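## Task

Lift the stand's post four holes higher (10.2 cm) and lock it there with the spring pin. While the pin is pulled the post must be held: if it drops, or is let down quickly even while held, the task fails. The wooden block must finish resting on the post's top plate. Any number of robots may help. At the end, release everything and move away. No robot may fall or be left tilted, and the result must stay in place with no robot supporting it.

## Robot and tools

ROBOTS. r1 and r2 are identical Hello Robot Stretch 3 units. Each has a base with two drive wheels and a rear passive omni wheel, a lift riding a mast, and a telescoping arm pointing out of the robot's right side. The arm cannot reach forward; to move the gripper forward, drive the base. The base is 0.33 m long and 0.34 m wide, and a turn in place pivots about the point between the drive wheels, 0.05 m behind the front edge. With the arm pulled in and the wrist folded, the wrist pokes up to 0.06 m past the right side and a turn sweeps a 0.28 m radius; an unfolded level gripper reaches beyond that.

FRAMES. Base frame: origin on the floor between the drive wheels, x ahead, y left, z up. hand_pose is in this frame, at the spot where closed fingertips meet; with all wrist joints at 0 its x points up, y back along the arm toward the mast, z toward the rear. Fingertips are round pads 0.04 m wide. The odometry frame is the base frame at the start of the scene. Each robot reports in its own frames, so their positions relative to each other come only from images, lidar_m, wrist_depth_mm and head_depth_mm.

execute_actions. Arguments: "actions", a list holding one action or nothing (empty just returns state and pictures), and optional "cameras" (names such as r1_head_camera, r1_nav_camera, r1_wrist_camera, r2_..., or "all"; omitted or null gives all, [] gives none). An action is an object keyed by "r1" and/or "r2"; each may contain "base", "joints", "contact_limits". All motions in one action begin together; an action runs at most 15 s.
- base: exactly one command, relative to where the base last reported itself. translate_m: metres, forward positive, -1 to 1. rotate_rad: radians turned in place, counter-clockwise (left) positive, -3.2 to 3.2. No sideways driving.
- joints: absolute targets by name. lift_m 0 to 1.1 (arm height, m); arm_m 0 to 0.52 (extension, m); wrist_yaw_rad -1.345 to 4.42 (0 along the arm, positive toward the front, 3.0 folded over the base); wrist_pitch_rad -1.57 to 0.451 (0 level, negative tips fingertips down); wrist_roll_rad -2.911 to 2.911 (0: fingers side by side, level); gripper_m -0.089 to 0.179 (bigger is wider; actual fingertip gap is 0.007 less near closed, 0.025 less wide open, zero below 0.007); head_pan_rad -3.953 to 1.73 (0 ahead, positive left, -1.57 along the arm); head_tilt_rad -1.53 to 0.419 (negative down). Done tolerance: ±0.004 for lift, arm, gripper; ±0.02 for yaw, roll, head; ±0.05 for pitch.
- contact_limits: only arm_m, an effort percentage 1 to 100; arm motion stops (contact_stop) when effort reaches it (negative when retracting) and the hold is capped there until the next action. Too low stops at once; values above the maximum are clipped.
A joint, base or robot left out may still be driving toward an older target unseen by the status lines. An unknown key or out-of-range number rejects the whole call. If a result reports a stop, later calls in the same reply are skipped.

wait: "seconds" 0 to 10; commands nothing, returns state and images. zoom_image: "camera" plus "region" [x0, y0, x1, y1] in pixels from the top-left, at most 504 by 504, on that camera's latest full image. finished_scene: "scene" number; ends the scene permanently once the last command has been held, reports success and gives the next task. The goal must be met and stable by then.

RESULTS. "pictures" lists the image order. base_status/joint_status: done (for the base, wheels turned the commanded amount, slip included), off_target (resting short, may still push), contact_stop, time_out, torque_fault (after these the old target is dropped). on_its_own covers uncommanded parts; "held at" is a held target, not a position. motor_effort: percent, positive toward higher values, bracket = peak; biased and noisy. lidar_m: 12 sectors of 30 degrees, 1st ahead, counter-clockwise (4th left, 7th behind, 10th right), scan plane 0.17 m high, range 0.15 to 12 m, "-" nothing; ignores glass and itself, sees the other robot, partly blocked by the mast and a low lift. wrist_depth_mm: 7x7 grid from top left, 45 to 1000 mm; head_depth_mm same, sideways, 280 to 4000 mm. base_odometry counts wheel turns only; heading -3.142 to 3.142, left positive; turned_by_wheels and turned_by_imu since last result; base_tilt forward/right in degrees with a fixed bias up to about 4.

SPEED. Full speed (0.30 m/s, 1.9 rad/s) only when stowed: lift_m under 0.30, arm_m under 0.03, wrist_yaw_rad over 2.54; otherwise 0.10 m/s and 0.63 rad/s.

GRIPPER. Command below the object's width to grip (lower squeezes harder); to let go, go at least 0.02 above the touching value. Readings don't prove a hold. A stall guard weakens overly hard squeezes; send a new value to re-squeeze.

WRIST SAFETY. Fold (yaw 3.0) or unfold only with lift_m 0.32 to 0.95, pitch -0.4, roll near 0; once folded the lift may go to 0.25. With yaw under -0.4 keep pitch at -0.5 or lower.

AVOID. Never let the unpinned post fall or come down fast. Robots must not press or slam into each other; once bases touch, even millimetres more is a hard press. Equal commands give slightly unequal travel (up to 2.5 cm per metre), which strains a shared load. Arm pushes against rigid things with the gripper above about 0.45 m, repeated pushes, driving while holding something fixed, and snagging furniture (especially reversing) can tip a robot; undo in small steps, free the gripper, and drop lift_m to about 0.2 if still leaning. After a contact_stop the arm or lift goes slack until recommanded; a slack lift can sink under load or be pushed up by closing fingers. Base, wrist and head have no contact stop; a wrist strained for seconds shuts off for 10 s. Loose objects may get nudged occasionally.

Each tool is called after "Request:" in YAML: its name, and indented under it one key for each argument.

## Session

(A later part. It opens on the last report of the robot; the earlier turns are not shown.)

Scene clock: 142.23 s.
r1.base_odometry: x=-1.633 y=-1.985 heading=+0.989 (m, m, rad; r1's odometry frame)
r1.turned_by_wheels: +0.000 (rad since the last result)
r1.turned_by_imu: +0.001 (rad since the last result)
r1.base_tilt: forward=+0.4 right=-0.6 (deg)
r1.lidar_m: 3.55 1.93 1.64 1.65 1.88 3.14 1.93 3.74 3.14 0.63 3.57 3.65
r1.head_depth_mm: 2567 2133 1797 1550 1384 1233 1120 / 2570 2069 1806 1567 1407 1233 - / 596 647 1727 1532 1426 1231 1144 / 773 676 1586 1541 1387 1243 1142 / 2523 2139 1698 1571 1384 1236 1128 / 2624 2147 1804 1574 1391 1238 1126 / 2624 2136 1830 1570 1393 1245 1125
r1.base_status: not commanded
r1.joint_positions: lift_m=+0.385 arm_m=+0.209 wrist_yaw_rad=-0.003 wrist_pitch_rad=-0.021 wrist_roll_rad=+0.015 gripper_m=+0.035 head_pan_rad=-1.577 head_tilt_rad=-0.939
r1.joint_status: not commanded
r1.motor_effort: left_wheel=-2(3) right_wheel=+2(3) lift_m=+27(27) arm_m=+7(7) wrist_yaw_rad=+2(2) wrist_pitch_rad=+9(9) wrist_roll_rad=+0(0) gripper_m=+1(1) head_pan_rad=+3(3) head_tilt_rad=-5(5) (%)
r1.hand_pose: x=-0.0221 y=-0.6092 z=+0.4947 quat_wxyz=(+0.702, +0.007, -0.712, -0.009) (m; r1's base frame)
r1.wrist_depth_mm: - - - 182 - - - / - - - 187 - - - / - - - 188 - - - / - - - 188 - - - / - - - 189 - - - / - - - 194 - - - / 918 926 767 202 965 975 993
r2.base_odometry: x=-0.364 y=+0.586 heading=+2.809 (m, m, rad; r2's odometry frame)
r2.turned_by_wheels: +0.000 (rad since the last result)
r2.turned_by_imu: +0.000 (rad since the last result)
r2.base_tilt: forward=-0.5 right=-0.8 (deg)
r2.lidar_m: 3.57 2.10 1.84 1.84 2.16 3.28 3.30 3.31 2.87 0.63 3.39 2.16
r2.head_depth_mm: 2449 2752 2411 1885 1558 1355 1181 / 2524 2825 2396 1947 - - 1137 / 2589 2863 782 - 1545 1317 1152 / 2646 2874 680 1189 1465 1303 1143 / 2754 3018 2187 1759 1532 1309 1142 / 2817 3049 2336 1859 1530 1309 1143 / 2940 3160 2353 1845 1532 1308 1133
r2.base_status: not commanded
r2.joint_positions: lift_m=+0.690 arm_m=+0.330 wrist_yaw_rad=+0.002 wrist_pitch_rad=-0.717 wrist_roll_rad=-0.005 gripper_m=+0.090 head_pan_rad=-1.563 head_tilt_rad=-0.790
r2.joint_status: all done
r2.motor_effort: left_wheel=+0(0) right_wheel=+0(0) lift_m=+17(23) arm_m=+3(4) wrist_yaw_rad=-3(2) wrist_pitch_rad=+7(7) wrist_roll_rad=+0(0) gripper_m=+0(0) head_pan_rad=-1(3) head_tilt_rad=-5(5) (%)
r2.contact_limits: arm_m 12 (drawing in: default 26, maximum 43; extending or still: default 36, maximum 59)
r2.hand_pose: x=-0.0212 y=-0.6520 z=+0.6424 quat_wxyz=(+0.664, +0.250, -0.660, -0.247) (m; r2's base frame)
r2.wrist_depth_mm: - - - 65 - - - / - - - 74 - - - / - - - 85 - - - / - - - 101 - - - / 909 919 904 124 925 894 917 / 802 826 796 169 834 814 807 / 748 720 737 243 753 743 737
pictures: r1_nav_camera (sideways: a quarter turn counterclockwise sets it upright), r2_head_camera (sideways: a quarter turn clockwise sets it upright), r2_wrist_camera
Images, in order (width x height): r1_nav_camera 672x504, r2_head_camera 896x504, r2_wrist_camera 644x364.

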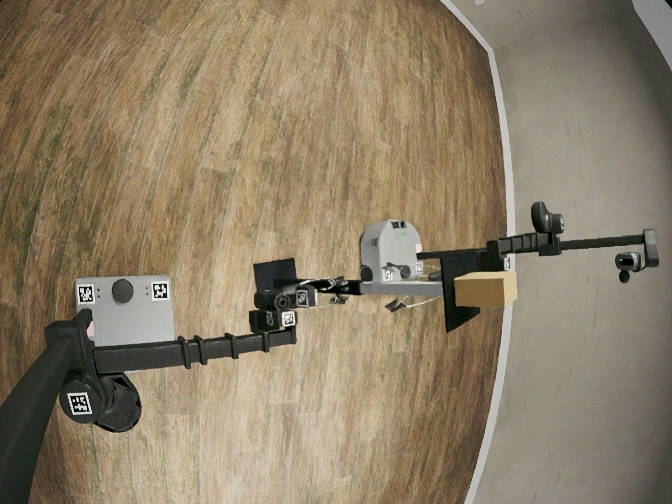

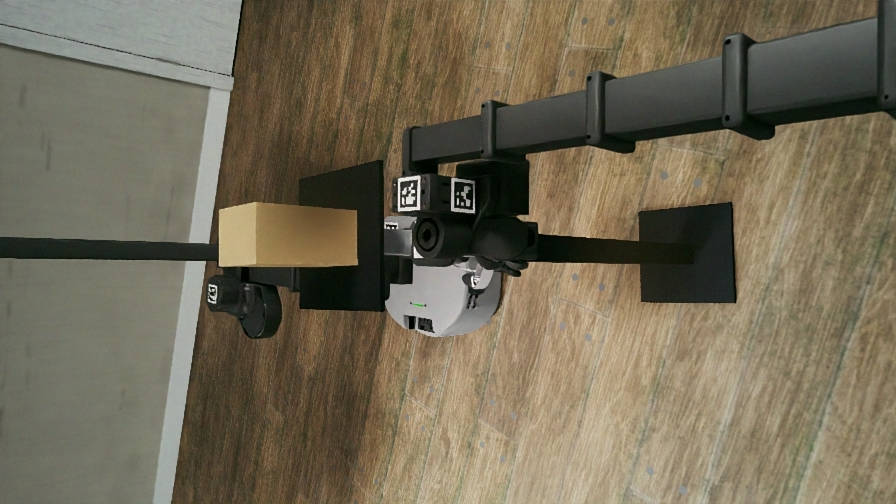

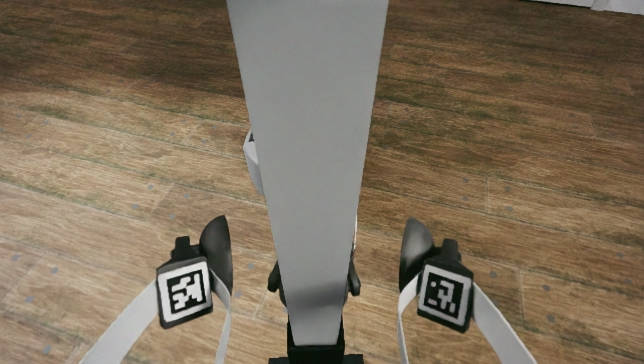

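Request:
execute_actions:
  actions:
    - {"r2":{"joints":{"arm_m":0.33,"gripper_m":-0.023}}}
  cameras: ["r1_wrist_camera"]

Request:
execute_actions:
  actions:
    - {"r2":{"joints":{"lift_m":0.695}}}
  cameras: ["r1_wrist_camera"]

Request:
execute_actions:
  actions:
    - {"r2":{"joints":{"lift_m":0.70}}}
  cameras: ["r1_wrist_camera"]

Request:
execute_actions:
  actions:
    - {"r2":{"joints":{"lift_m":0.705}}}
  cameras: ["r1_wrist_camera"]

Scene clock: 148.10 s.
r1.base_odometry: x=-1.633 y=-1.985 heading=+0.989 (m, m, rad; r1's odometry frame)
r1.turned_by_wheels: +0.000 (rad since the last result)
r1.turned_by_imu: +0.001 (rad since the last result)
r1.base_tilt: forward=+0.6 right=-0.8 (deg)
r1.lidar_m: 3.56 1.93 1.64 1.65 1.87 3.13 1.93 3.74 3.15 0.63 3.55 3.66
r1.head_depth_mm: 2580 2130 1794 1557 1376 1239 1122 / 2558 2092 1786 1572 1407 1240 - / 593 649 1721 1534 1422 1233 1139 / 773 676 1590 1541 1379 1238 1141 / 2521 2143 1678 1573 1387 1246 1124 / 2636 2121 1817 1580 1386 1246 1130 / 2614 2148 1806 1578 1394 1247 1129
r1.base_status: not commanded
r1.joint_positions: lift_m=+0.385 arm_m=+0.209 wrist_yaw_rad=-0.003 wrist_pitch_rad=-0.021 wrist_roll_rad=+0.015 gripper_m=+0.035 head_pan_rad=-1.577 head_tilt_rad=-0.939
r1.joint_status: not commanded
r1.motor_effort: left_wheel=-3(3) right_wheel=+3(3) lift_m=+28(27) arm_m=+6(7) wrist_yaw_rad=+3(3) wrist_pitch_rad=+9(9) wrist_roll_rad=+0(0) gripper_m=+0(0) head_pan_rad=+3(3) head_tilt_rad=-6(5) (%)
r1.hand_pose: x=-0.0221 y=-0.6092 z=+0.4947 quat_wxyz=(+0.702, +0.007, -0.712, -0.009) (m; r1's base frame)
r1.wrist_depth_mm: - - - 181 - - - / - - - 186 - - - / - - - 189 - - - / - - - 188 - - - / - - - 190 - - - / - - - 194 - - - / 912 907 767 203 964 977 989
r2.base_odometry: x=-0.364 y=+0.586 heading=+2.810 (m, m, rad; r2's odometry frame)
r2.turned_by_wheels: +0.000 (rad since the last result)
r2.turned_by_imu: +0.001 (rad since the last result)
r2.base_tilt: forward=-0.5 right=-0.8 (deg)
r2.lidar_m: 3.54 2.11 1.84 1.84 2.16 3.30 3.31 3.33 2.87 0.62 3.38 2.16
r2.head_depth_mm: 2445 2750 2370 1912 1555 1349 1179 / 2533 2820 2368 1943 - - 1141 / 2595 2881 782 - 1539 1319 1147 / 2675 2876 679 1193 1470 1308 1146 / 2736 2991 2180 1756 1538 1313 1140 / 2883 3036 2332 1844 1533 1311 1138 / 2937 3163 2318 1833 1529 1309 1136
r2.base_status: not commanded
r2.joint_positions: lift_m=+0.690 arm_m=+0.330 wrist_yaw_rad=+0.003 wrist_pitch_rad=-0.714 wrist_roll_rad=-0.005 gripper_m=-0.022 head_pan_rad=-1.563 head_tilt_rad=-0.790
r2.joint_status: all done
r2.motor_effort: left_wheel=+0(1) right_wheel=-1(1) lift_m=+22(22) arm_m=-4(4) wrist_yaw_rad=-3(4) wrist_pitch_rad=+5(6) wrist_roll_rad=+0(0) gripper_m=-20(94) head_pan_rad=-2(3) head_tilt_rad=-4(3) (%)
r2.hand_pose: x=-0.0211 y=-0.6531 z=+0.6426 quat_wxyz=(+0.665, +0.249, -0.660, -0.246) (m; r2's base frame)
r2.wrist_depth_mm: - - 66 64 - - - / - - - 72 - - - / - - - 83 - - - / - - - 99 - - - / 920 888 900 120 916 900 924 / 802 820 - 153 836 805 798 / 731 738 713 234 718 730 740
pictures: r1_wrist_camera
Images, in order (width x height): r1_wrist_camera 644x364.

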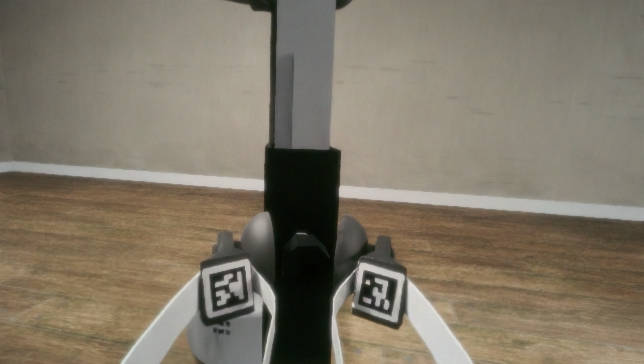

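Scene clock: 148.77 s.
r1.base_odometry: x=-1.633 y=-1.985 heading=+0.989 (m, m, rad; r1's odometry frame)
r1.turned_by_wheels: +0.000 (rad since the last result)
r1.turned_by_imu: +0.000 (rad since the last result)
r1.base_tilt: forward=+0.4 right=-0.5 (deg)
r1.lidar_m: 3.57 1.93 1.64 1.65 1.88 3.14 1.93 3.74 3.13 0.63 3.56 3.66
r1.head_depth_mm: 2554 2117 1805 1562 1373 1237 1124 / 2593 2068 1808 1565 1400 1232 - / 594 649 1732 1537 1420 1245 1146 / 771 675 1577 1553 1389 1239 1138 / 2517 2164 1703 1558 1383 1245 1119 / 2601 2132 1829 1584 1388 1240 1118 / 2636 2160 1813 1582 1392 1245 1127
r1.base_status: not commanded
r1.joint_positions: lift_m=+0.385 arm_m=+0.209 wrist_yaw_rad=-0.003 wrist_pitch_rad=-0.021 wrist_roll_rad=+0.015 gripper_m=+0.035 head_pan_rad=-1.577 head_tilt_rad=-0.939
r1.joint_status: not commanded
r1.motor_effort: left_wheel=-2(3) right_wheel=+3(3) lift_m=+27(27) arm_m=+7(7) wrist_yaw_rad=+3(2) wrist_pitch_rad=+9(9) wrist_roll_rad=+0(0) gripper_m=+0(1) head_pan_rad=+3(2) head_tilt_rad=-5(6) (%)
r1.hand_pose: x=-0.0221 y=-0.6092 z=+0.4947 quat_wxyz=(+0.702, +0.007, -0.712, -0.009) (m; r1's base frame)
r1.wrist_depth_mm: - - - 182 - - - / - - - 186 - - - / - - - 188 - - - / - - - 188 - - - / - - - 189 - - - / - - - 194 - - - / 869 938 752 202 968 961 998
r2.base_odometry: x=-0.364 y=+0.586 heading=+2.810 (m, m, rad; r2's odometry frame)
r2.turned_by_wheels: +0.000 (rad since the last result)
r2.turned_by_imu: +0.000 (rad since the last result)
r2.base_tilt: forward=-0.5 right=-0.8 (deg)
r2.lidar_m: 3.55 2.10 1.84 1.84 2.15 3.30 3.31 3.31 2.88 0.63 3.39 2.16
r2.head_depth_mm: 2436 2741 2391 1889 1559 1353 1173 / 2529 2818 2400 1925 - - 1151 / 2599 2888 779 - 1550 1317 1147 / 2669 2880 678 1396 1468 1297 1143 / 2729 3020 2184 1760 1546 1317 1145 / 2843 3115 2334 1855 1537 1314 1135 / 2912 3132 2323 1839 1525 1306 1137
r2.base_status: not commanded
r2.joint_positions: lift_m=+0.694 arm_m=+0.330 wrist_yaw_rad=+0.003 wrist_pitch_rad=-0.720 wrist_roll_rad=-0.005 gripper_m=-0.022 head_pan_rad=-1.563 head_tilt_rad=-0.790
r2.joint_status: all done
r2.motor_effort: left_wheel=+1(1) right_wheel=-2(2) lift_m=+35(33) arm_m=-5(6) wrist_yaw_rad=-4(4) wrist_pitch_rad=+8(8) wrist_roll_rad=+0(0) gripper_m=-21(21) head_pan_rad=-2(3) head_tilt_rad=-5(4) (%)
r2.hand_pose: x=-0.0210 y=-0.6522 z=+0.6458 quat_wxyz=(+0.664, +0.251, -0.659, -0.248) (m; r2's base frame)
r2.wrist_depth_mm: - - 66 64 - - - / - - - 72 - - - / - - - 84 - - - / - - - 99 - - - / 896 926 908 121 917 899 913 / 810 836 - 156 819 822 834 / 742 725 747 244 758 725 739
pictures: r1_wrist_camera
Images, in order (width x height): r1_wrist_camera 644x364.

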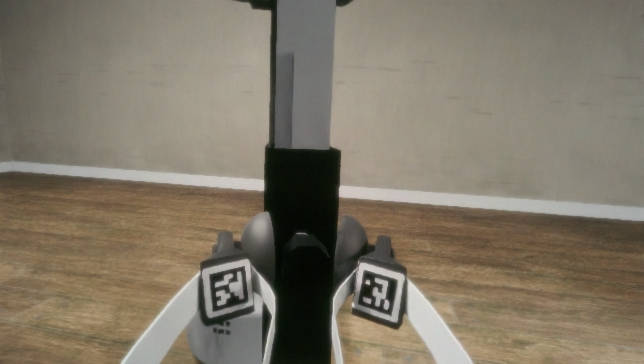

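Scene clock: 149.37 s.
r1.base_odometry: x=-1.633 y=-1.985 heading=+0.989 (m, m, rad; r1's odometry frame)
r1.turned_by_wheels: +0.000 (rad since the last result)
r1.turned_by_imu: +0.000 (rad since the last result)
r1.base_tilt: forward=+0.5 right=-0.7 (deg)
r1.lidar_m: 3.56 1.94 1.64 1.65 1.87 3.14 1.93 3.73 3.15 0.63 3.57 3.66
r1.head_depth_mm: 2575 2095 1796 1563 1378 1234 1122 / 2584 2048 1797 1561 1396 1236 - / 592 649 1695 1530 1416 1236 1148 / 768 674 1582 1532 1367 1241 1137 / 2511 2150 1683 1569 1392 1238 1120 / 2641 2144 1805 1574 1388 1242 1131 / 2644 2113 1829 1581 1391 1244 1130
r1.base_status: not commanded
r1.joint_positions: lift_m=+0.385 arm_m=+0.209 wrist_yaw_rad=-0.003 wrist_pitch_rad=-0.021 wrist_roll_rad=+0.015 gripper_m=+0.035 head_pan_rad=-1.577 head_tilt_rad=-0.939
r1.joint_status: not commanded
r1.motor_effort: left_wheel=-3(3) right_wheel=+3(3) lift_m=+28(27) arm_m=+6(7) wrist_yaw_rad=+2(2) wrist_pitch_rad=+9(9) wrist_roll_rad=+0(0) gripper_m=+0(1) head_pan_rad=+3(3) head_tilt_rad=-5(5) (%)
r1.hand_pose: x=-0.0221 y=-0.6092 z=+0.4947 quat_wxyz=(+0.702, +0.007, -0.712, -0.009) (m; r1's base frame)
r1.wrist_depth_mm: - - - 181 - - - / - - - 186 - - - / - - - 189 - - - / - - - 187 - - - / - - - 190 - - - / - - - 193 - - - / 901 899 770 202 950 975 -
r2.base_odometry: x=-0.364 y=+0.586 heading=+2.810 (m, m, rad; r2's odometry frame)
r2.turned_by_wheels: +0.000 (rad since the last result)
r2.turned_by_imu: +0.000 (rad since the last result)
r2.base_tilt: forward=-0.5 right=-0.7 (deg)
r2.lidar_m: 3.53 2.11 1.84 1.84 2.17 3.30 3.29 3.30 2.87 0.63 3.39 2.16
r2.head_depth_mm: 2433 2749 2392 1891 1560 1353 1176 / 2531 2808 2374 1937 - - 1150 / 2584 2883 777 - 1543 1319 1147 / 2622 2877 677 1393 1471 1298 1147 / 2737 3021 2192 1745 1548 1308 1141 / 2815 3064 2346 1869 1526 1305 1138 / 2961 3162 2319 1837 1537 1301 1136
r2.base_status: not commanded
r2.joint_positions: lift_m=+0.699 arm_m=+0.331 wrist_yaw_rad=+0.003 wrist_pitch_rad=-0.731 wrist_roll_rad=-0.005 gripper_m=-0.019 head_pan_rad=-1.563 head_tilt_rad=-0.790
r2.joint_status: all done
r2.motor_effort: left_wheel=+1(1) right_wheel=-3(2) lift_m=+38(37) arm_m=-7(7) wrist_yaw_rad=-4(4) wrist_pitch_rad=+12(13) wrist_roll_rad=+0(0) gripper_m=-21(22) head_pan_rad=-3(2) head_tilt_rad=-4(5) (%)
r2.hand_pose: x=-0.0210 y=-0.6501 z=+0.6486 quat_wxyz=(+0.663, +0.255, -0.658, -0.251) (m; r2's base frame)
r2.wrist_depth_mm: - - 67 64 - - - / - - - 73 - - - / - - - 85 - - - / - - - 100 - - - / 885 888 909 124 895 906 914 / 800 806 - 162 831 821 842 / 735 728 726 248 729 740 744
pictures: r1_wrist_camera
Images, in order (width x height): r1_wrist_camera 644x364.

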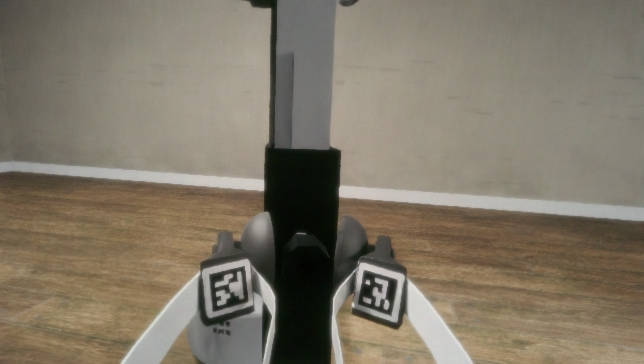

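Scene clock: 150.47 s.
r1.base_odometry: x=-1.633 y=-1.985 heading=+0.989 (m, m, rad; r1's odometry frame)
r1.turned_by_wheels: +0.000 (rad since the last result)
r1.turned_by_imu: +0.000 (rad since the last result)
r1.base_tilt: forward=+0.5 right=-0.6 (deg)
r1.lidar_m: 3.57 1.93 1.64 1.65 1.87 3.14 1.93 3.74 3.14 0.63 3.57 3.68
r1.head_depth_mm: 2594 2118 1796 1564 1376 1235 1124 / 2560 2061 1819 1563 1408 1234 - / 594 648 1681 1546 1424 1232 1143 / 766 674 1590 1545 1379 1241 1145 / 2522 2118 1709 1570 1398 1241 1129 / 2610 2140 1817 1571 1388 1246 1132 / 2585 2129 1798 1577 1386 1242 1129
r1.base_status: not commanded
r1.joint_positions: lift_m=+0.385 arm_m=+0.209 wrist_yaw_rad=-0.003 wrist_pitch_rad=-0.021 wrist_roll_rad=+0.015 gripper_m=+0.035 head_pan_rad=-1.577 head_tilt_rad=-0.939
r1.joint_status: not commanded
r1.motor_effort: left_wheel=-3(3) right_wheel=+3(3) lift_m=+27(28) arm_m=+6(6) wrist_yaw_rad=+2(3) wrist_pitch_rad=+9(9) wrist_roll_rad=+0(0) gripper_m=+1(0) head_pan_rad=+3(2) head_tilt_rad=-6(6) (%)
r1.hand_pose: x=-0.0221 y=-0.6092 z=+0.4947 quat_wxyz=(+0.702, +0.007, -0.712, -0.009) (m; r1's base frame)
r1.wrist_depth_mm: - - - 181 - - - / - - - 186 - - - / - - - 189 - - - / - - - 186 - - - / - - - 190 - - - / - - - 193 - - - / 912 921 753 204 977 961 992
r2.base_odometry: x=-0.364 y=+0.586 heading=+2.810 (m, m, rad; r2's odometry frame)
r2.turned_by_wheels: +0.000 (rad since the last result)
r2.turned_by_imu: +0.006 (rad since the last result)
r2.base_tilt: forward=-0.6 right=-0.6 (deg)
r2.lidar_m: 3.51 2.10 1.84 1.85 2.16 3.30 3.31 3.32 2.87 0.63 3.41 2.16
r2.head_depth_mm: 2436 2751 2380 1880 1547 1350 - / 2551 2799 2379 1933 - - 1148 / 2617 2883 774 - 1544 1321 1142 / 2580 2856 676 1594 1464 1294 1147 / 2744 3042 2249 1734 1529 1307 1141 / 2849 3117 2323 1845 1530 1308 1139 / 2975 3142 2323 1846 1529 1304 1142
r2.base_status: not commanded
r2.joint_positions: lift_m=+0.704 arm_m=+0.331 wrist_yaw_rad=+0.002 wrist_pitch_rad=-0.745 wrist_roll_rad=-0.005 gripper_m=-0.016 head_pan_rad=-1.563 head_tilt_rad=-0.790
r2.joint_status: all done
r2.on_its_own: gripper_m is held at -0.017, not at your -0.023, by its stall guard, which is not easing now
r2.motor_effort: left_wheel=+0(1) right_wheel=+1(3) lift_m=+39(41) arm_m=-8(8) wrist_yaw_rad=-3(4) wrist_pitch_rad=+17(18) wrist_roll_rad=+0(0) gripper_m=-20(21) head_pan_rad=-2(2) head_tilt_rad=-5(4) (%)
r2.hand_pose: x=-0.0212 y=-0.6476 z=+0.6511 quat_wxyz=(+0.661, +0.259, -0.656, -0.256) (m; r2's base frame)
r2.wrist_depth_mm: - - - 63 - - - / - - - 72 - - - / - - - 84 - - - / - - 995 100 - - - / 905 880 923 124 907 894 905 / 805 812 - 169 819 804 802 / 737 718 743 276 736 748 751
pictures: r1_wrist_camera
Images, in order (width x height): r1_wrist_camera 644x364.

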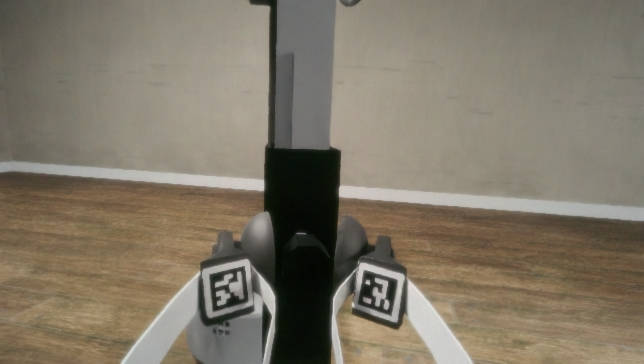

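Request:
execute_actions:
  actions:
    - {"r2":{"joints":{"lift_m":0.700}},"r1":{"joints":{"gripper_m":-0.035}}}
  cameras: ["r1_wrist_camera"]

Request:
execute_actions:
  actions:
    - {"r2":{"joints":{"lift_m":0.698}},"r1":{"joints":{"arm_m":0.203}}}
  cameras: ["r1_wrist_camera"]

Request:
execute_actions:
  actions:
    - {"r2":{"joints":{"lift_m":0.696}},"r1":{"joints":{"arm_m":0.197}}}
  cameras: ["r1_wrist_camera","r1_head_camera"]

Request:
zoom_image:
  camera: "r1_head_camera"
  region: [390,170,510,260]

Scene clock: 156.67 s.
r1.base_odometry: x=-1.633 y=-1.985 heading=+0.989 (m, m, rad; r1's odometry frame)
r1.turned_by_wheels: +0.000 (rad since the last result)
r1.turned_by_imu: +0.001 (rad since the last result)
r1.base_tilt: forward=+0.5 right=-0.6 (deg)
r1.lidar_m: 3.56 1.93 1.64 1.66 1.88 3.15 1.93 3.72 3.14 0.63 3.56 3.67
r1.head_depth_mm: 2583 2133 1790 1564 1371 1233 1123 / 2570 2062 1805 1559 1399 1234 - / 591 651 1707 1544 1431 1234 1143 / 771 672 1585 1542 1373 1232 1139 / 2487 2126 1700 1559 1385 1242 1124 / 2636 2150 1811 1572 1389 1236 1132 / 2606 2147 1821 1578 1386 1246 1130
r1.base_status: not commanded
r1.joint_positions: lift_m=+0.385 arm_m=+0.209 wrist_yaw_rad=-0.003 wrist_pitch_rad=-0.020 wrist_roll_rad=+0.015 gripper_m=-0.034 head_pan_rad=-1.577 head_tilt_rad=-0.939
r1.joint_status: all done
r1.motor_effort: left_wheel=-3(3) right_wheel=+2(3) lift_m=+27(26) arm_m=+0(6) wrist_yaw_rad=+3(3) wrist_pitch_rad=+9(9) wrist_roll_rad=+0(0) gripper_m=-19(94) head_pan_rad=+3(3) head_tilt_rad=-6(5) (%)
r1.hand_pose: x=-0.0221 y=-0.6097 z=+0.4949 quat_wxyz=(+0.702, +0.006, -0.712, -0.008) (m; r1's base frame)
r1.wrist_depth_mm: - - - 181 - - - / - - - 185 - - - / - - - 188 - - - / - - - 186 - - - / - - - 188 - - - / - - - 175 - - - / 894 904 753 202 956 - -
r2.base_odometry: x=-0.364 y=+0.586 heading=+2.809 (m, m, rad; r2's odometry frame)
r2.turned_by_wheels: +0.000 (rad since the last result)
r2.turned_by_imu: +0.000 (rad since the last result)
r2.base_tilt: forward=-0.5 right=-0.7 (deg)
r2.lidar_m: 3.53 2.10 1.84 1.84 2.16 3.30 3.31 3.32 2.87 0.63 3.40 2.16
r2.head_depth_mm: 2441 2771 2402 1877 1558 1353 1175 / 2555 2829 2390 1939 - - 1143 / 2612 2828 776 - 1546 1321 1152 / 2563 2824 678 1580 1471 1304 1148 / 2765 3056 2245 1745 1535 1310 1142 / 2828 3097 2351 1848 1538 1297 1140 / 2921 3120 2341 1849 1535 1302 1136
r2.base_status: not commanded
r2.joint_positions: lift_m=+0.700 arm_m=+0.331 wrist_yaw_rad=-0.001 wrist_pitch_rad=-0.735 wrist_roll_rad=-0.005 gripper_m=-0.016 head_pan_rad=-1.563 head_tilt_rad=-0.790
r2.joint_status: all done
r2.on_its_own: gripper_m is held at -0.017, not at your -0.023, by its stall guard, which is not easing now
r2.motor_effort: left_wheel=-1(4) right_wheel=+1(2) lift_m=+28(34) arm_m=-9(8) wrist_yaw_rad=+0(4) wrist_pitch_rad=+13(17) wrist_roll_rad=+0(0) gripper_m=-20(20) head_pan_rad=-3(3) head_tilt_rad=-5(6) (%)
r2.hand_pose: x=-0.0217 y=-0.6496 z=+0.6487 quat_wxyz=(+0.662, +0.255, -0.658, -0.254) (m; r2's base frame)
r2.wrist_depth_mm: - - - 64 - - - / - - - 73 - - - / - - - 84 - - - / - - - 101 - - - / 889 901 912 124 916 914 919 / 805 810 - 168 827 820 813 / 726 732 723 263 717 746 744
pictures: r1_wrist_camera
Images, in order (width x height): r1_wrist_camera 644x364.

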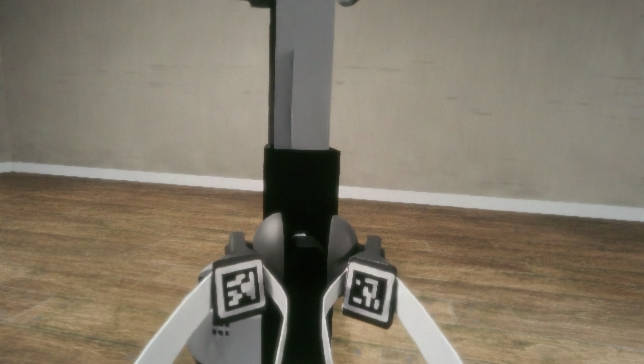

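Scene clock: 157.37 s.
r1.base_odometry: x=-1.633 y=-1.985 heading=+0.989 (m, m, rad; r1's odometry frame)
r1.turned_by_wheels: +0.000 (rad since the last result)
r1.turned_by_imu: +0.000 (rad since the last result)
r1.base_tilt: forward=+0.4 right=-0.7 (deg)
r1.lidar_m: 3.56 1.94 1.64 1.65 1.87 3.12 1.92 3.73 3.14 0.63 3.57 3.65
r1.head_depth_mm: 2588 2113 1795 1570 1377 1236 1118 / 2581 2067 1801 1572 1406 1236 - / 590 651 1692 1544 1424 1217 1142 / 767 673 1572 1545 1373 1235 1140 / 2483 2138 1695 1571 1379 1239 1120 / 2598 2153 1830 1571 1385 1239 1130 / 2611 2149 1807 1585 1390 1246 1126
r1.base_status: not commanded
r1.joint_positions: lift_m=+0.385 arm_m=+0.204 wrist_yaw_rad=-0.003 wrist_pitch_rad=-0.019 wrist_roll_rad=+0.015 gripper_m=-0.034 head_pan_rad=-1.577 head_tilt_rad=-0.939
r1.joint_status: all done
r1.motor_effort: left_wheel=-2(3) right_wheel=+2(3) lift_m=+27(27) arm_m=-14(16) wrist_yaw_rad=+2(2) wrist_pitch_rad=+8(8) wrist_roll_rad=+0(0) gripper_m=-20(19) head_pan_rad=+3(3) head_tilt_rad=-6(4) (%)
r1.hand_pose: x=-0.0221 y=-0.6046 z=+0.4951 quat_wxyz=(+0.702, +0.006, -0.712, -0.008) (m; r1's base frame)
r1.wrist_depth_mm: - - - 187 - - - / - - - 191 - - - / - - - 194 - - - / - - - 190 - - - / - - - 193 - - - / - - - 179 - - - / 905 938 765 208 - 959 986
r2.base_odometry: x=-0.364 y=+0.586 heading=+2.809 (m, m, rad; r2's odometry frame)
r2.turned_by_wheels: +0.000 (rad since the last result)
r2.turned_by_imu: +0.000 (rad since the last result)
r2.base_tilt: forward=-0.6 right=-0.7 (deg)
r2.lidar_m: 3.54 2.10 1.84 1.84 2.17 3.29 3.31 3.28 2.86 0.63 3.40 2.16
r2.head_depth_mm: 2443 2767 2397 1883 1563 1355 1176 / 2490 2830 2378 1937 - - 1148 / 2618 2895 777 - 1547 1327 1145 / 2584 2832 676 1617 1464 1297 1145 / 2745 3012 2263 1754 1542 1310 1139 / 2840 3114 2345 1857 1541 1311 1134 / 2930 3126 2334 1831 1530 1302 1143
r2.base_status: not commanded
r2.joint_positions: lift_m=+0.698 arm_m=+0.331 wrist_yaw_rad=-0.001 wrist_pitch_rad=-0.730 wrist_roll_rad=-0.005 gripper_m=-0.016 head_pan_rad=-1.563 head_tilt_rad=-0.790
r2.joint_status: all done
r2.on_its_own: gripper_m is held at -0.017, not at your -0.023, by its stall guard, which is not easing now
r2.motor_effort: left_wheel=-1(1) right_wheel=+1(2) lift_m=+26(27) arm_m=-8(8) wrist_yaw_rad=+0(0) wrist_pitch_rad=+12(13) wrist_roll_rad=+0(0) gripper_m=-20(20) head_pan_rad=-2(1) head_tilt_rad=-4(5) (%)
r2.hand_pose: x=-0.0217 y=-0.6504 z=+0.6475 quat_wxyz=(+0.662, +0.253, -0.658, -0.252) (m; r2's base frame)
r2.wrist_depth_mm: - - - 64 - - - / - - - 73 - - - / - - - 84 - - - / - - - 100 - - - / 908 901 926 123 889 919 898 / 796 794 - 161 844 845 822 / 730 730 734 256 728 741 747
pictures: r1_wrist_camera
Images, in order (width x height): r1_wrist_camera 644x364.

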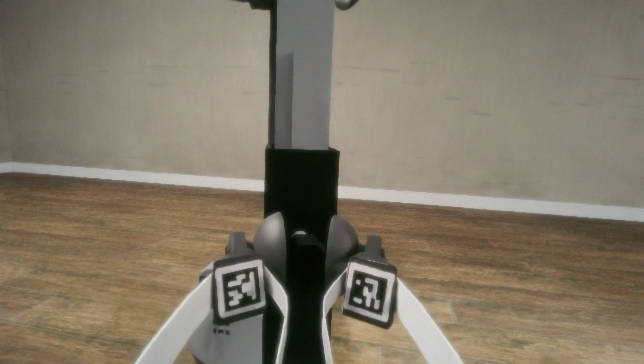

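Scene clock: 158.07 s.
r1.base_odometry: x=-1.633 y=-1.985 heading=+0.989 (m, m, rad; r1's odometry frame)
r1.turned_by_wheels: +0.000 (rad since the last result)
r1.turned_by_imu: +0.000 (rad since the last result)
r1.base_tilt: forward=+0.5 right=-0.6 (deg)
r1.lidar_m: 3.56 1.93 1.64 1.65 1.87 3.14 1.93 3.73 3.13 0.63 3.56 3.66
r1.head_depth_mm: 2582 2128 1809 1559 1378 1241 1118 / 2562 2060 1816 1555 1413 1242 - / 592 649 1694 1530 1433 1220 1141 / 769 676 1591 1555 1367 1239 1136 / 2539 2138 1687 1576 1378 1243 1123 / 2594 2131 1821 1583 1387 1245 1121 / 2610 2131 1828 1572 1392 1248 1127
r1.base_status: not commanded
r1.joint_positions: lift_m=+0.385 arm_m=+0.198 wrist_yaw_rad=-0.003 wrist_pitch_rad=-0.018 wrist_roll_rad=+0.015 gripper_m=-0.034 head_pan_rad=-1.577 head_tilt_rad=-0.939
r1.joint_status: all done
r1.motor_effort: left_wheel=-2(2) right_wheel=+2(3) lift_m=+27(27) arm_m=-10(14) wrist_yaw_rad=+2(3) wrist_pitch_rad=+8(8) wrist_roll_rad=+0(0) gripper_m=-20(20) head_pan_rad=+3(3) head_tilt_rad=-7(6) (%)
r1.hand_pose: x=-0.0221 y=-0.5984 z=+0.4953 quat_wxyz=(+0.702, +0.006, -0.712, -0.008) (m; r1's base frame)
r1.wrist_depth_mm: - - - 194 - - - / - - - 198 - - - / - - - 199 - - - / - - - 198 - - - / - - - 202 - - - / - - - 207 - - - / 872 917 796 535 987 - 992
r2.base_odometry: x=-0.364 y=+0.586 heading=+2.809 (m, m, rad; r2's odometry frame)
r2.turned_by_wheels: +0.000 (rad since the last result)
r2.turned_by_imu: +0.000 (rad since the last result)
r2.base_tilt: forward=-0.5 right=-0.8 (deg)
r2.lidar_m: 3.52 2.10 1.84 1.84 2.16 3.31 3.31 3.31 2.87 0.63 3.39 2.16
r2.head_depth_mm: 2469 2755 2399 1881 1559 1354 1178 / 2546 2816 2378 1942 - - 1150 / 2593 2892 777 - 1553 1315 1144 / 2577 2855 680 1632 1469 1302 1147 / 2742 2995 2264 1750 1543 1315 1148 / 2830 3080 2348 1854 1525 1312 1142 / 2918 3129 2339 1848 1531 1292 1137
r2.base_status: not commanded
r2.joint_positions: lift_m=+0.696 arm_m=+0.331 wrist_yaw_rad=-0.001 wrist_pitch_rad=-0.726 wrist_roll_rad=-0.005 gripper_m=-0.016 head_pan_rad=-1.563 head_tilt_rad=-0.790
r2.joint_status: all done
r2.on_its_own: gripper_m is held at -0.017, not at your -0.023, by its stall guard, which is not easing now
r2.motor_effort: left_wheel=-1(1) right_wheel=+2(2) lift_m=+25(23) arm_m=-8(8) wrist_yaw_rad=+0(0) wrist_pitch_rad=+10(12) wrist_roll_rad=+0(0) gripper_m=-20(20) head_pan_rad=-2(3) head_tilt_rad=-5(3) (%)
r2.hand_pose: x=-0.0217 y=-0.6512 z=+0.6463 quat_wxyz=(+0.663, +0.252, -0.659, -0.251) (m; r2's base frame)
r2.wrist_depth_mm: - - - 64 - - - / - - - 72 - - - / - - - 84 - - - / - - - 99 - - - / 892 885 937 122 909 903 910 / 801 811 - 158 834 809 819 / 748 734 718 230 746 745 727
pictures: r1_head_camera (sideways: a quarter turn clockwise sets it upright), r1_wrist_camera
Images, in order (width x height): r1_head_camera 896x504, r1_wrist_camera 644x364.

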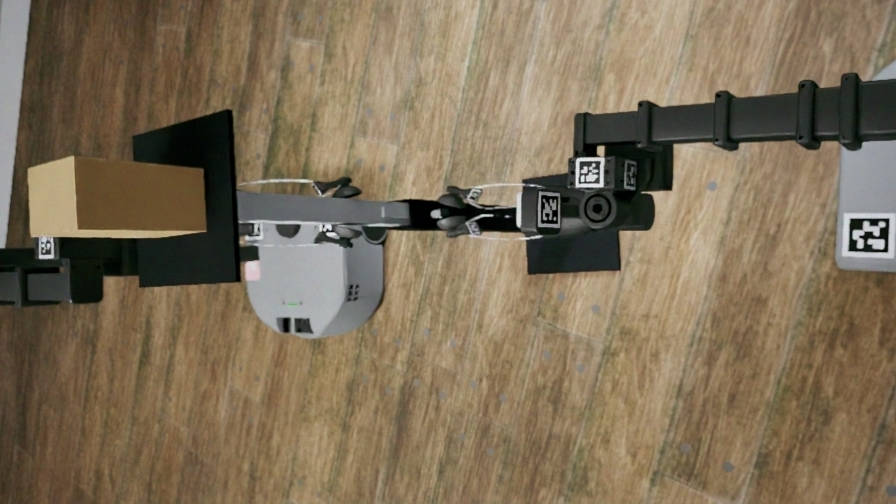

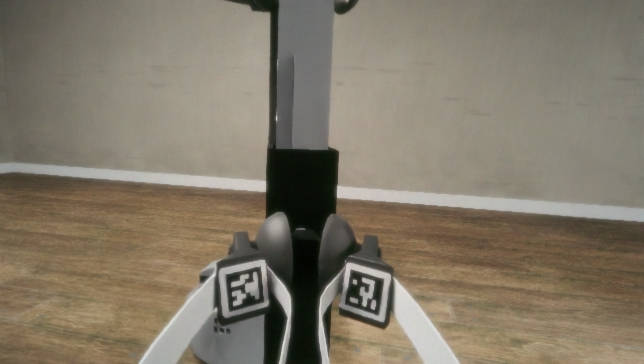

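Region (390, 170, 510, 260) of r1_head_camera's 896x504 image, scaled by 4.200, with more detail than that image has; it fills the top 378 rows of this view, and the rest is white.

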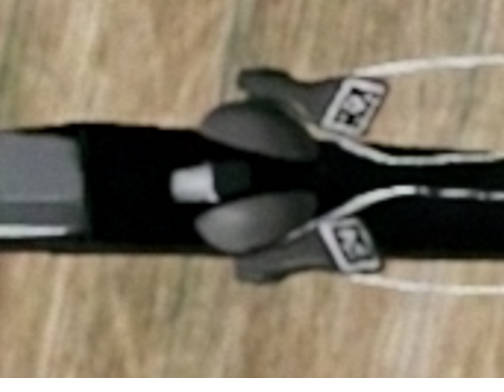

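Request:
execute_actions:
  actions:
    - {"r2":{"joints":{"lift_m":0.6935}},"r1":{"joints":{"gripper_m":0.035,"arm_m":0.21}}}
  cameras: ["r1_wrist_camera","r1_head_camera"]

Request:
execute_actions:
  actions:
    - {"r1":{"joints":{"gripper_m":-0.035}}}
  cameras: []

Request:
execute_actions:
  actions:
    - {"r1":{"joints":{"arm_m":0.197}}}
  cameras: ["r1_wrist_camera","r1_head_camera"]

Request:
zoom_image:
  camera: "r1_head_camera"
  region: [390,170,510,260]

Scene clock: 164.07 s.
r1.base_odometry: x=-1.633 y=-1.985 heading=+0.989 (m, m, rad; r1's odometry frame)
r1.turned_by_wheels: +0.000 (rad since the last result)
r1.turned_by_imu: +0.001 (rad since the last result)
r1.base_tilt: forward=+0.5 right=-0.6 (deg)
r1.lidar_m: 3.55 1.93 1.64 1.65 1.88 3.13 1.93 3.73 3.15 0.63 3.54 3.67
r1.head_depth_mm: 2596 2115 1785 1554 1377 1235 1122 / 2599 2050 1819 1575 1406 1230 - / 593 650 1723 1542 - 1231 1148 / 769 675 1578 1555 1373 1245 1137 / 2510 2129 1688 1563 1393 1241 1125 / 2599 2141 1811 1579 1397 1240 1129 / 2622 2147 1825 1576 1388 1245 1123
r1.base_status: not commanded
r1.joint_positions: lift_m=+0.385 arm_m=+0.210 wrist_yaw_rad=-0.003 wrist_pitch_rad=-0.022 wrist_roll_rad=+0.015 gripper_m=+0.035 head_pan_rad=-1.577 head_tilt_rad=-0.939
r1.joint_status: all done
r1.motor_effort: left_wheel=-3(3) right_wheel=+3(5) lift_m=+28(28) arm_m=+6(16) wrist_yaw_rad=+3(2) wrist_pitch_rad=+9(9) wrist_roll_rad=+0(0) gripper_m=+0(78) head_pan_rad=+3(3) head_tilt_rad=-5(4) (%)
r1.hand_pose: x=-0.0222 y=-0.6102 z=+0.4944 quat_wxyz=(+0.702, +0.007, -0.712, -0.009) (m; r1's base frame)
r1.wrist_depth_mm: - - - 181 - - - / - - - 186 - - - / - - - 187 - - - / - - - 186 - - - / - - - 189 - - - / - - - 192 - - - / 922 910 773 203 936 997 -
r2.base_odometry: x=-0.364 y=+0.586 heading=+2.809 (m, m, rad; r2's odometry frame)
r2.turned_by_wheels: +0.000 (rad since the last result)
r2.turned_by_imu: +0.000 (rad since the last result)
r2.base_tilt: forward=-0.5 right=-0.8 (deg)
r2.lidar_m: 3.54 2.10 1.84 1.84 2.17 3.28 3.30 3.29 2.88 0.63 3.40 2.16
r2.head_depth_mm: 2465 2715 2397 1894 1554 1351 1178 / 2536 2849 2405 1934 - - 1151 / 2611 2845 779 - 1539 1324 1146 / 2587 2884 680 1385 1469 1300 1142 / 2747 3032 2297 1743 1538 1304 1139 / 2848 3036 2341 1850 1533 1306 1141 / 2928 3131 2300 1836 1531 1299 1138
r2.base_status: not commanded
r2.joint_positions: lift_m=+0.693 arm_m=+0.331 wrist_yaw_rad=-0.001 wrist_pitch_rad=-0.721 wrist_roll_rad=-0.005 gripper_m=-0.016 head_pan_rad=-1.563 head_tilt_rad=-0.790
r2.joint_status: all done
r2.on_its_own: gripper_m is held at -0.017, not at your -0.023, by its stall guard, which is not easing now
r2.motor_effort: left_wheel=-1(1) right_wheel=+1(2) lift_m=+23(24) arm_m=-9(8) wrist_yaw_rad=-1(1) wrist_pitch_rad=+8(10) wrist_roll_rad=+0(0) gripper_m=-18(20) head_pan_rad=-2(4) head_tilt_rad=-6(4) (%)
r2.hand_pose: x=-0.0217 y=-0.6523 z=+0.6449 quat_wxyz=(+0.664, +0.250, -0.660, -0.249) (m; r2's base frame)
r2.wrist_depth_mm: - - - 63 - - - / - - - 72 - - - / - - - 83 - - - / - - - 98 - - - / 893 896 931 120 906 906 913 / 801 811 802 156 848 827 826 / 739 724 723 229 736 750 736
pictures: r1_head_camera (sideways: a quarter turn clockwise sets it upright), r1_wrist_camera
Images, in order (width x height): r1_head_camera 896x504, r1_wrist_camera 644x364.

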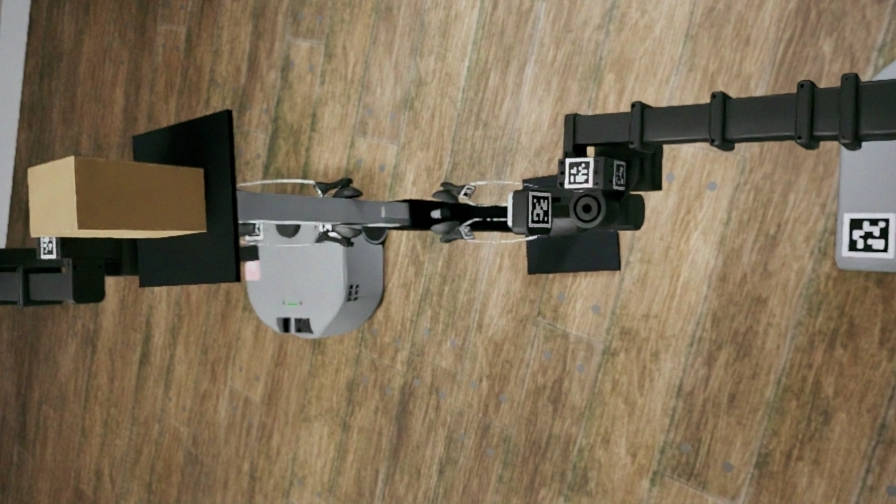

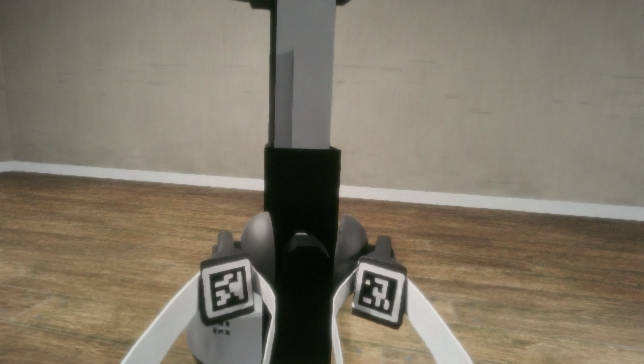

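Scene clock: 165.27 s.
r1.base_odometry: x=-1.633 y=-1.985 heading=+0.989 (m, m, rad; r1's odometry frame)
r1.turned_by_wheels: +0.000 (rad since the last result)
r1.turned_by_imu: +0.000 (rad since the last result)
r1.base_tilt: forward=+0.3 right=-0.6 (deg)
r1.lidar_m: 3.56 1.93 1.64 1.65 1.88 3.16 1.93 3.72 3.15 0.63 3.59 3.66
r1.head_depth_mm: 2596 2106 1788 1553 1379 1230 1118 / 2580 2064 1806 1548 1414 1239 - / 591 650 1727 1531 - 1237 1144 / 769 673 1585 1545 1377 1243 1133 / 2522 2135 1679 1566 1382 1242 1128 / 2609 2126 1810 1580 1386 1250 1125 / 2594 2179 1809 1574 1388 1241 1132
r1.base_status: not commanded
r1.joint_positions: lift_m=+0.385 arm_m=+0.210 wrist_yaw_rad=-0.003 wrist_pitch_rad=-0.021 wrist_roll_rad=+0.015 gripper_m=-0.034 head_pan_rad=-1.577 head_tilt_rad=-0.939
r1.joint_status: all done
r1.motor_effort: left_wheel=-3(2) right_wheel=+3(2) lift_m=+27(27) arm_m=+0(6) wrist_yaw_rad=+3(2) wrist_pitch_rad=+9(9) wrist_roll_rad=+0(0) gripper_m=-20(96) head_pan_rad=+3(3) head_tilt_rad=-6(5) (%)
r1.hand_pose: x=-0.0222 y=-0.6106 z=+0.4946 quat_wxyz=(+0.702, +0.007, -0.712, -0.009) (m; r1's base frame)
r1.wrist_depth_mm: - - - 179 - - - / - - - 185 - - - / - - - 188 - - - / - - - 185 - - - / - - - 188 - - - / - - - 155 - - - / 879 895 779 200 971 998 989
r2.base_odometry: x=-0.364 y=+0.586 heading=+2.809 (m, m, rad; r2's odometry frame)
r2.turned_by_wheels: +0.000 (rad since the last result)
r2.turned_by_imu: +0.000 (rad since the last result)
r2.base_tilt: forward=-0.4 right=-0.7 (deg)
r2.lidar_m: 3.54 2.10 1.84 1.84 2.17 3.30 3.30 3.30 2.88 0.63 3.40 2.17
r2.head_depth_mm: 2431 2764 2400 1888 1555 1362 1176 / 2508 2804 2396 1960 - - 1148 / 2586 2889 780 - 1547 1317 1143 / 2571 2839 680 1391 1474 1298 1145 / 2755 3030 2274 1744 1547 1305 1145 / 2848 3100 2335 1862 1530 1309 1138 / 2919 3120 2324 1833 1531 1301 1139
r2.base_status: not commanded
r2.joint_positions: lift_m=+0.693 arm_m=+0.331 wrist_yaw_rad=-0.001 wrist_pitch_rad=-0.721 wrist_roll_rad=-0.005 gripper_m=-0.016 head_pan_rad=-1.563 head_tilt_rad=-0.790
r2.joint_status: not commanded
r2.on_its_own: gripper_m is held at -0.017, not at your -0.023, by its stall guard, which is not easing now
r2.motor_effort: left_wheel=-1(1) right_wheel=+1(0) lift_m=+23(23) arm_m=-8(8) wrist_yaw_rad=+0(0) wrist_pitch_rad=+8(8) wrist_roll_rad=+0(0) gripper_m=-19(19) head_pan_rad=-2(4) head_tilt_rad=-3(4) (%)
r2.hand_pose: x=-0.0217 y=-0.6523 z=+0.6449 quat_wxyz=(+0.664, +0.250, -0.660, -0.249) (m; r2's base frame)
r2.wrist_depth_mm: - - - 64 - - - / - - - 72 - - - / - - - 83 - - - / - - - 98 - - - / 910 877 916 121 891 925 907 / 803 804 815 156 850 827 815 / 719 718 739 231 726 746 734
pictures: none
No camera images: the call's "cameras" was empty. Leave "cameras" out to get every camera's image.

Scene clock: 166.17 s.
r1.base_odometry: x=-1.633 y=-1.985 heading=+0.989 (m, m, rad; r1's odometry frame)
r1.turned_by_wheels: +0.000 (rad since the last result)
r1.turned_by_imu: +0.000 (rad since the last result)
r1.base_tilt: forward=+0.5 right=-0.7 (deg)
r1.lidar_m: 3.57 1.93 1.64 1.65 1.87 3.14 1.93 3.74 3.15 0.63 3.56 3.66
r1.head_depth_mm: 2577 2118 1777 1561 1387 1234 1113 / 2548 2069 1802 1563 1401 1239 - / 592 649 1726 1528 1432 1217 1145 / 771 673 1588 1548 1374 1236 1139 / 2531 2135 1700 1563 1391 1236 1130 / 2551 2139 1830 1576 1387 1240 1129 / 2587 2148 1809 1580 1388 1245 1131
r1.base_status: not commanded
r1.joint_positions: lift_m=+0.385 arm_m=+0.198 wrist_yaw_rad=-0.003 wrist_pitch_rad=-0.019 wrist_roll_rad=+0.015 gripper_m=-0.034 head_pan_rad=-1.577 head_tilt_rad=-0.939
r1.joint_status: all done
r1.motor_effort: left_wheel=-2(3) right_wheel=+2(2) lift_m=+27(27) arm_m=-11(21) wrist_yaw_rad=+3(2) wrist_pitch_rad=+8(9) wrist_roll_rad=+0(0) gripper_m=-19(20) head_pan_rad=+3(3) head_tilt_rad=-5(5) (%)
r1.hand_pose: x=-0.0222 y=-0.5984 z=+0.4952 quat_wxyz=(+0.702, +0.006, -0.712, -0.008) (m; r1's base frame)
r1.wrist_depth_mm: - - - 192 - - - / - - - 195 - - - / - - - 200 - - - / - - - 198 - - - / - - - 201 - - - / - - - 207 - - - / 900 915 784 216 977 961 -
r2.base_odometry: x=-0.364 y=+0.586 heading=+2.809 (m, m, rad; r2's odometry frame)
r2.turned_by_wheels: +0.000 (rad since the last result)
r2.turned_by_imu: +0.000 (rad since the last result)
r2.base_tilt: forward=-0.5 right=-0.8 (deg)
r2.lidar_m: 3.52 2.10 1.84 1.84 2.17 3.30 3.30 3.32 2.88 0.63 3.39 2.17
r2.head_depth_mm: 2428 2743 2391 1884 1556 1355 1174 / 2523 2834 2378 1934 - - 1153 / 2603 2895 779 - 1550 1316 1146 / 2576 2840 679 1621 1462 1300 1147 / 2729 3058 2282 1754 1532 1319 1142 / 2862 3051 2323 1853 1534 1313 1138 / 2959 3124 2320 1846 1535 1302 1131
r2.base_status: not commanded
r2.joint_positions: lift_m=+0.693 arm_m=+0.331 wrist_yaw_rad=-0.001 wrist_pitch_rad=-0.721 wrist_roll_rad=-0.005 gripper_m=-0.016 head_pan_rad=-1.563 head_tilt_rad=-0.790
r2.joint_status: not commanded
r2.on_its_own: gripper_m is held at -0.017, not at your -0.023, by its stall guard, which is not easing now
r2.motor_effort: left_wheel=-1(1) right_wheel=+2(1) lift_m=+23(23) arm_m=-8(8) wrist_yaw_rad=+0(0) wrist_pitch_rad=+8(8) wrist_roll_rad=+0(0) gripper_m=-18(18) head_pan_rad=-3(2) head_tilt_rad=-5(4) (%)
r2.hand_pose: x=-0.0217 y=-0.6523 z=+0.6449 quat_wxyz=(+0.664, +0.250, -0.660, -0.249) (m; r2's base frame)
r2.wrist_depth_mm: - - - 63 - - - / - - - 72 - - - / - - - 83 - - - / - - - 98 - - - / 897 886 912 121 922 894 917 / 791 788 816 155 824 819 810 / 742 729 734 230 736 734 721
pictures: r1_head_camera (sideways: a quarter turn clockwise sets it upright), r1_wrist_camera
Images, in order (width x height): r1_head_camera 896x504, r1_wrist_camera 644x364.

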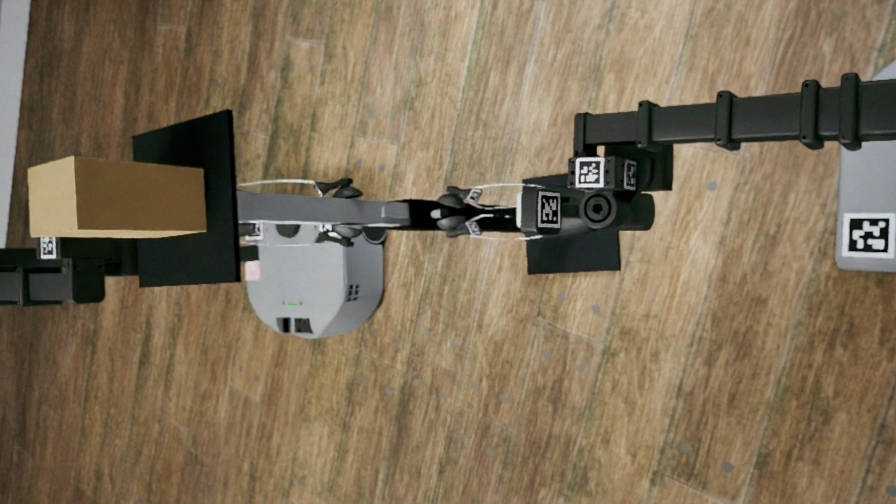

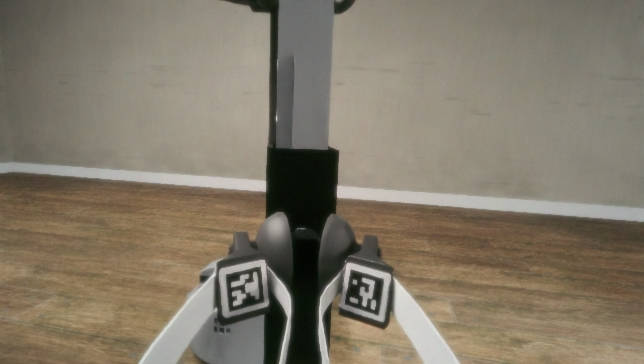

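Region (390, 170, 510, 260) of r1_head_camera's 896x504 image, scaled by 4.200, with more detail than that image has; it fills the top 378 rows of this view, and the rest is white.

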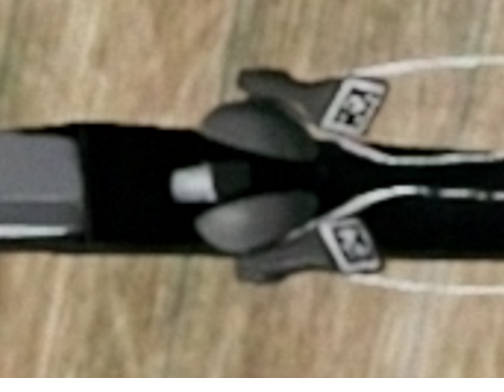

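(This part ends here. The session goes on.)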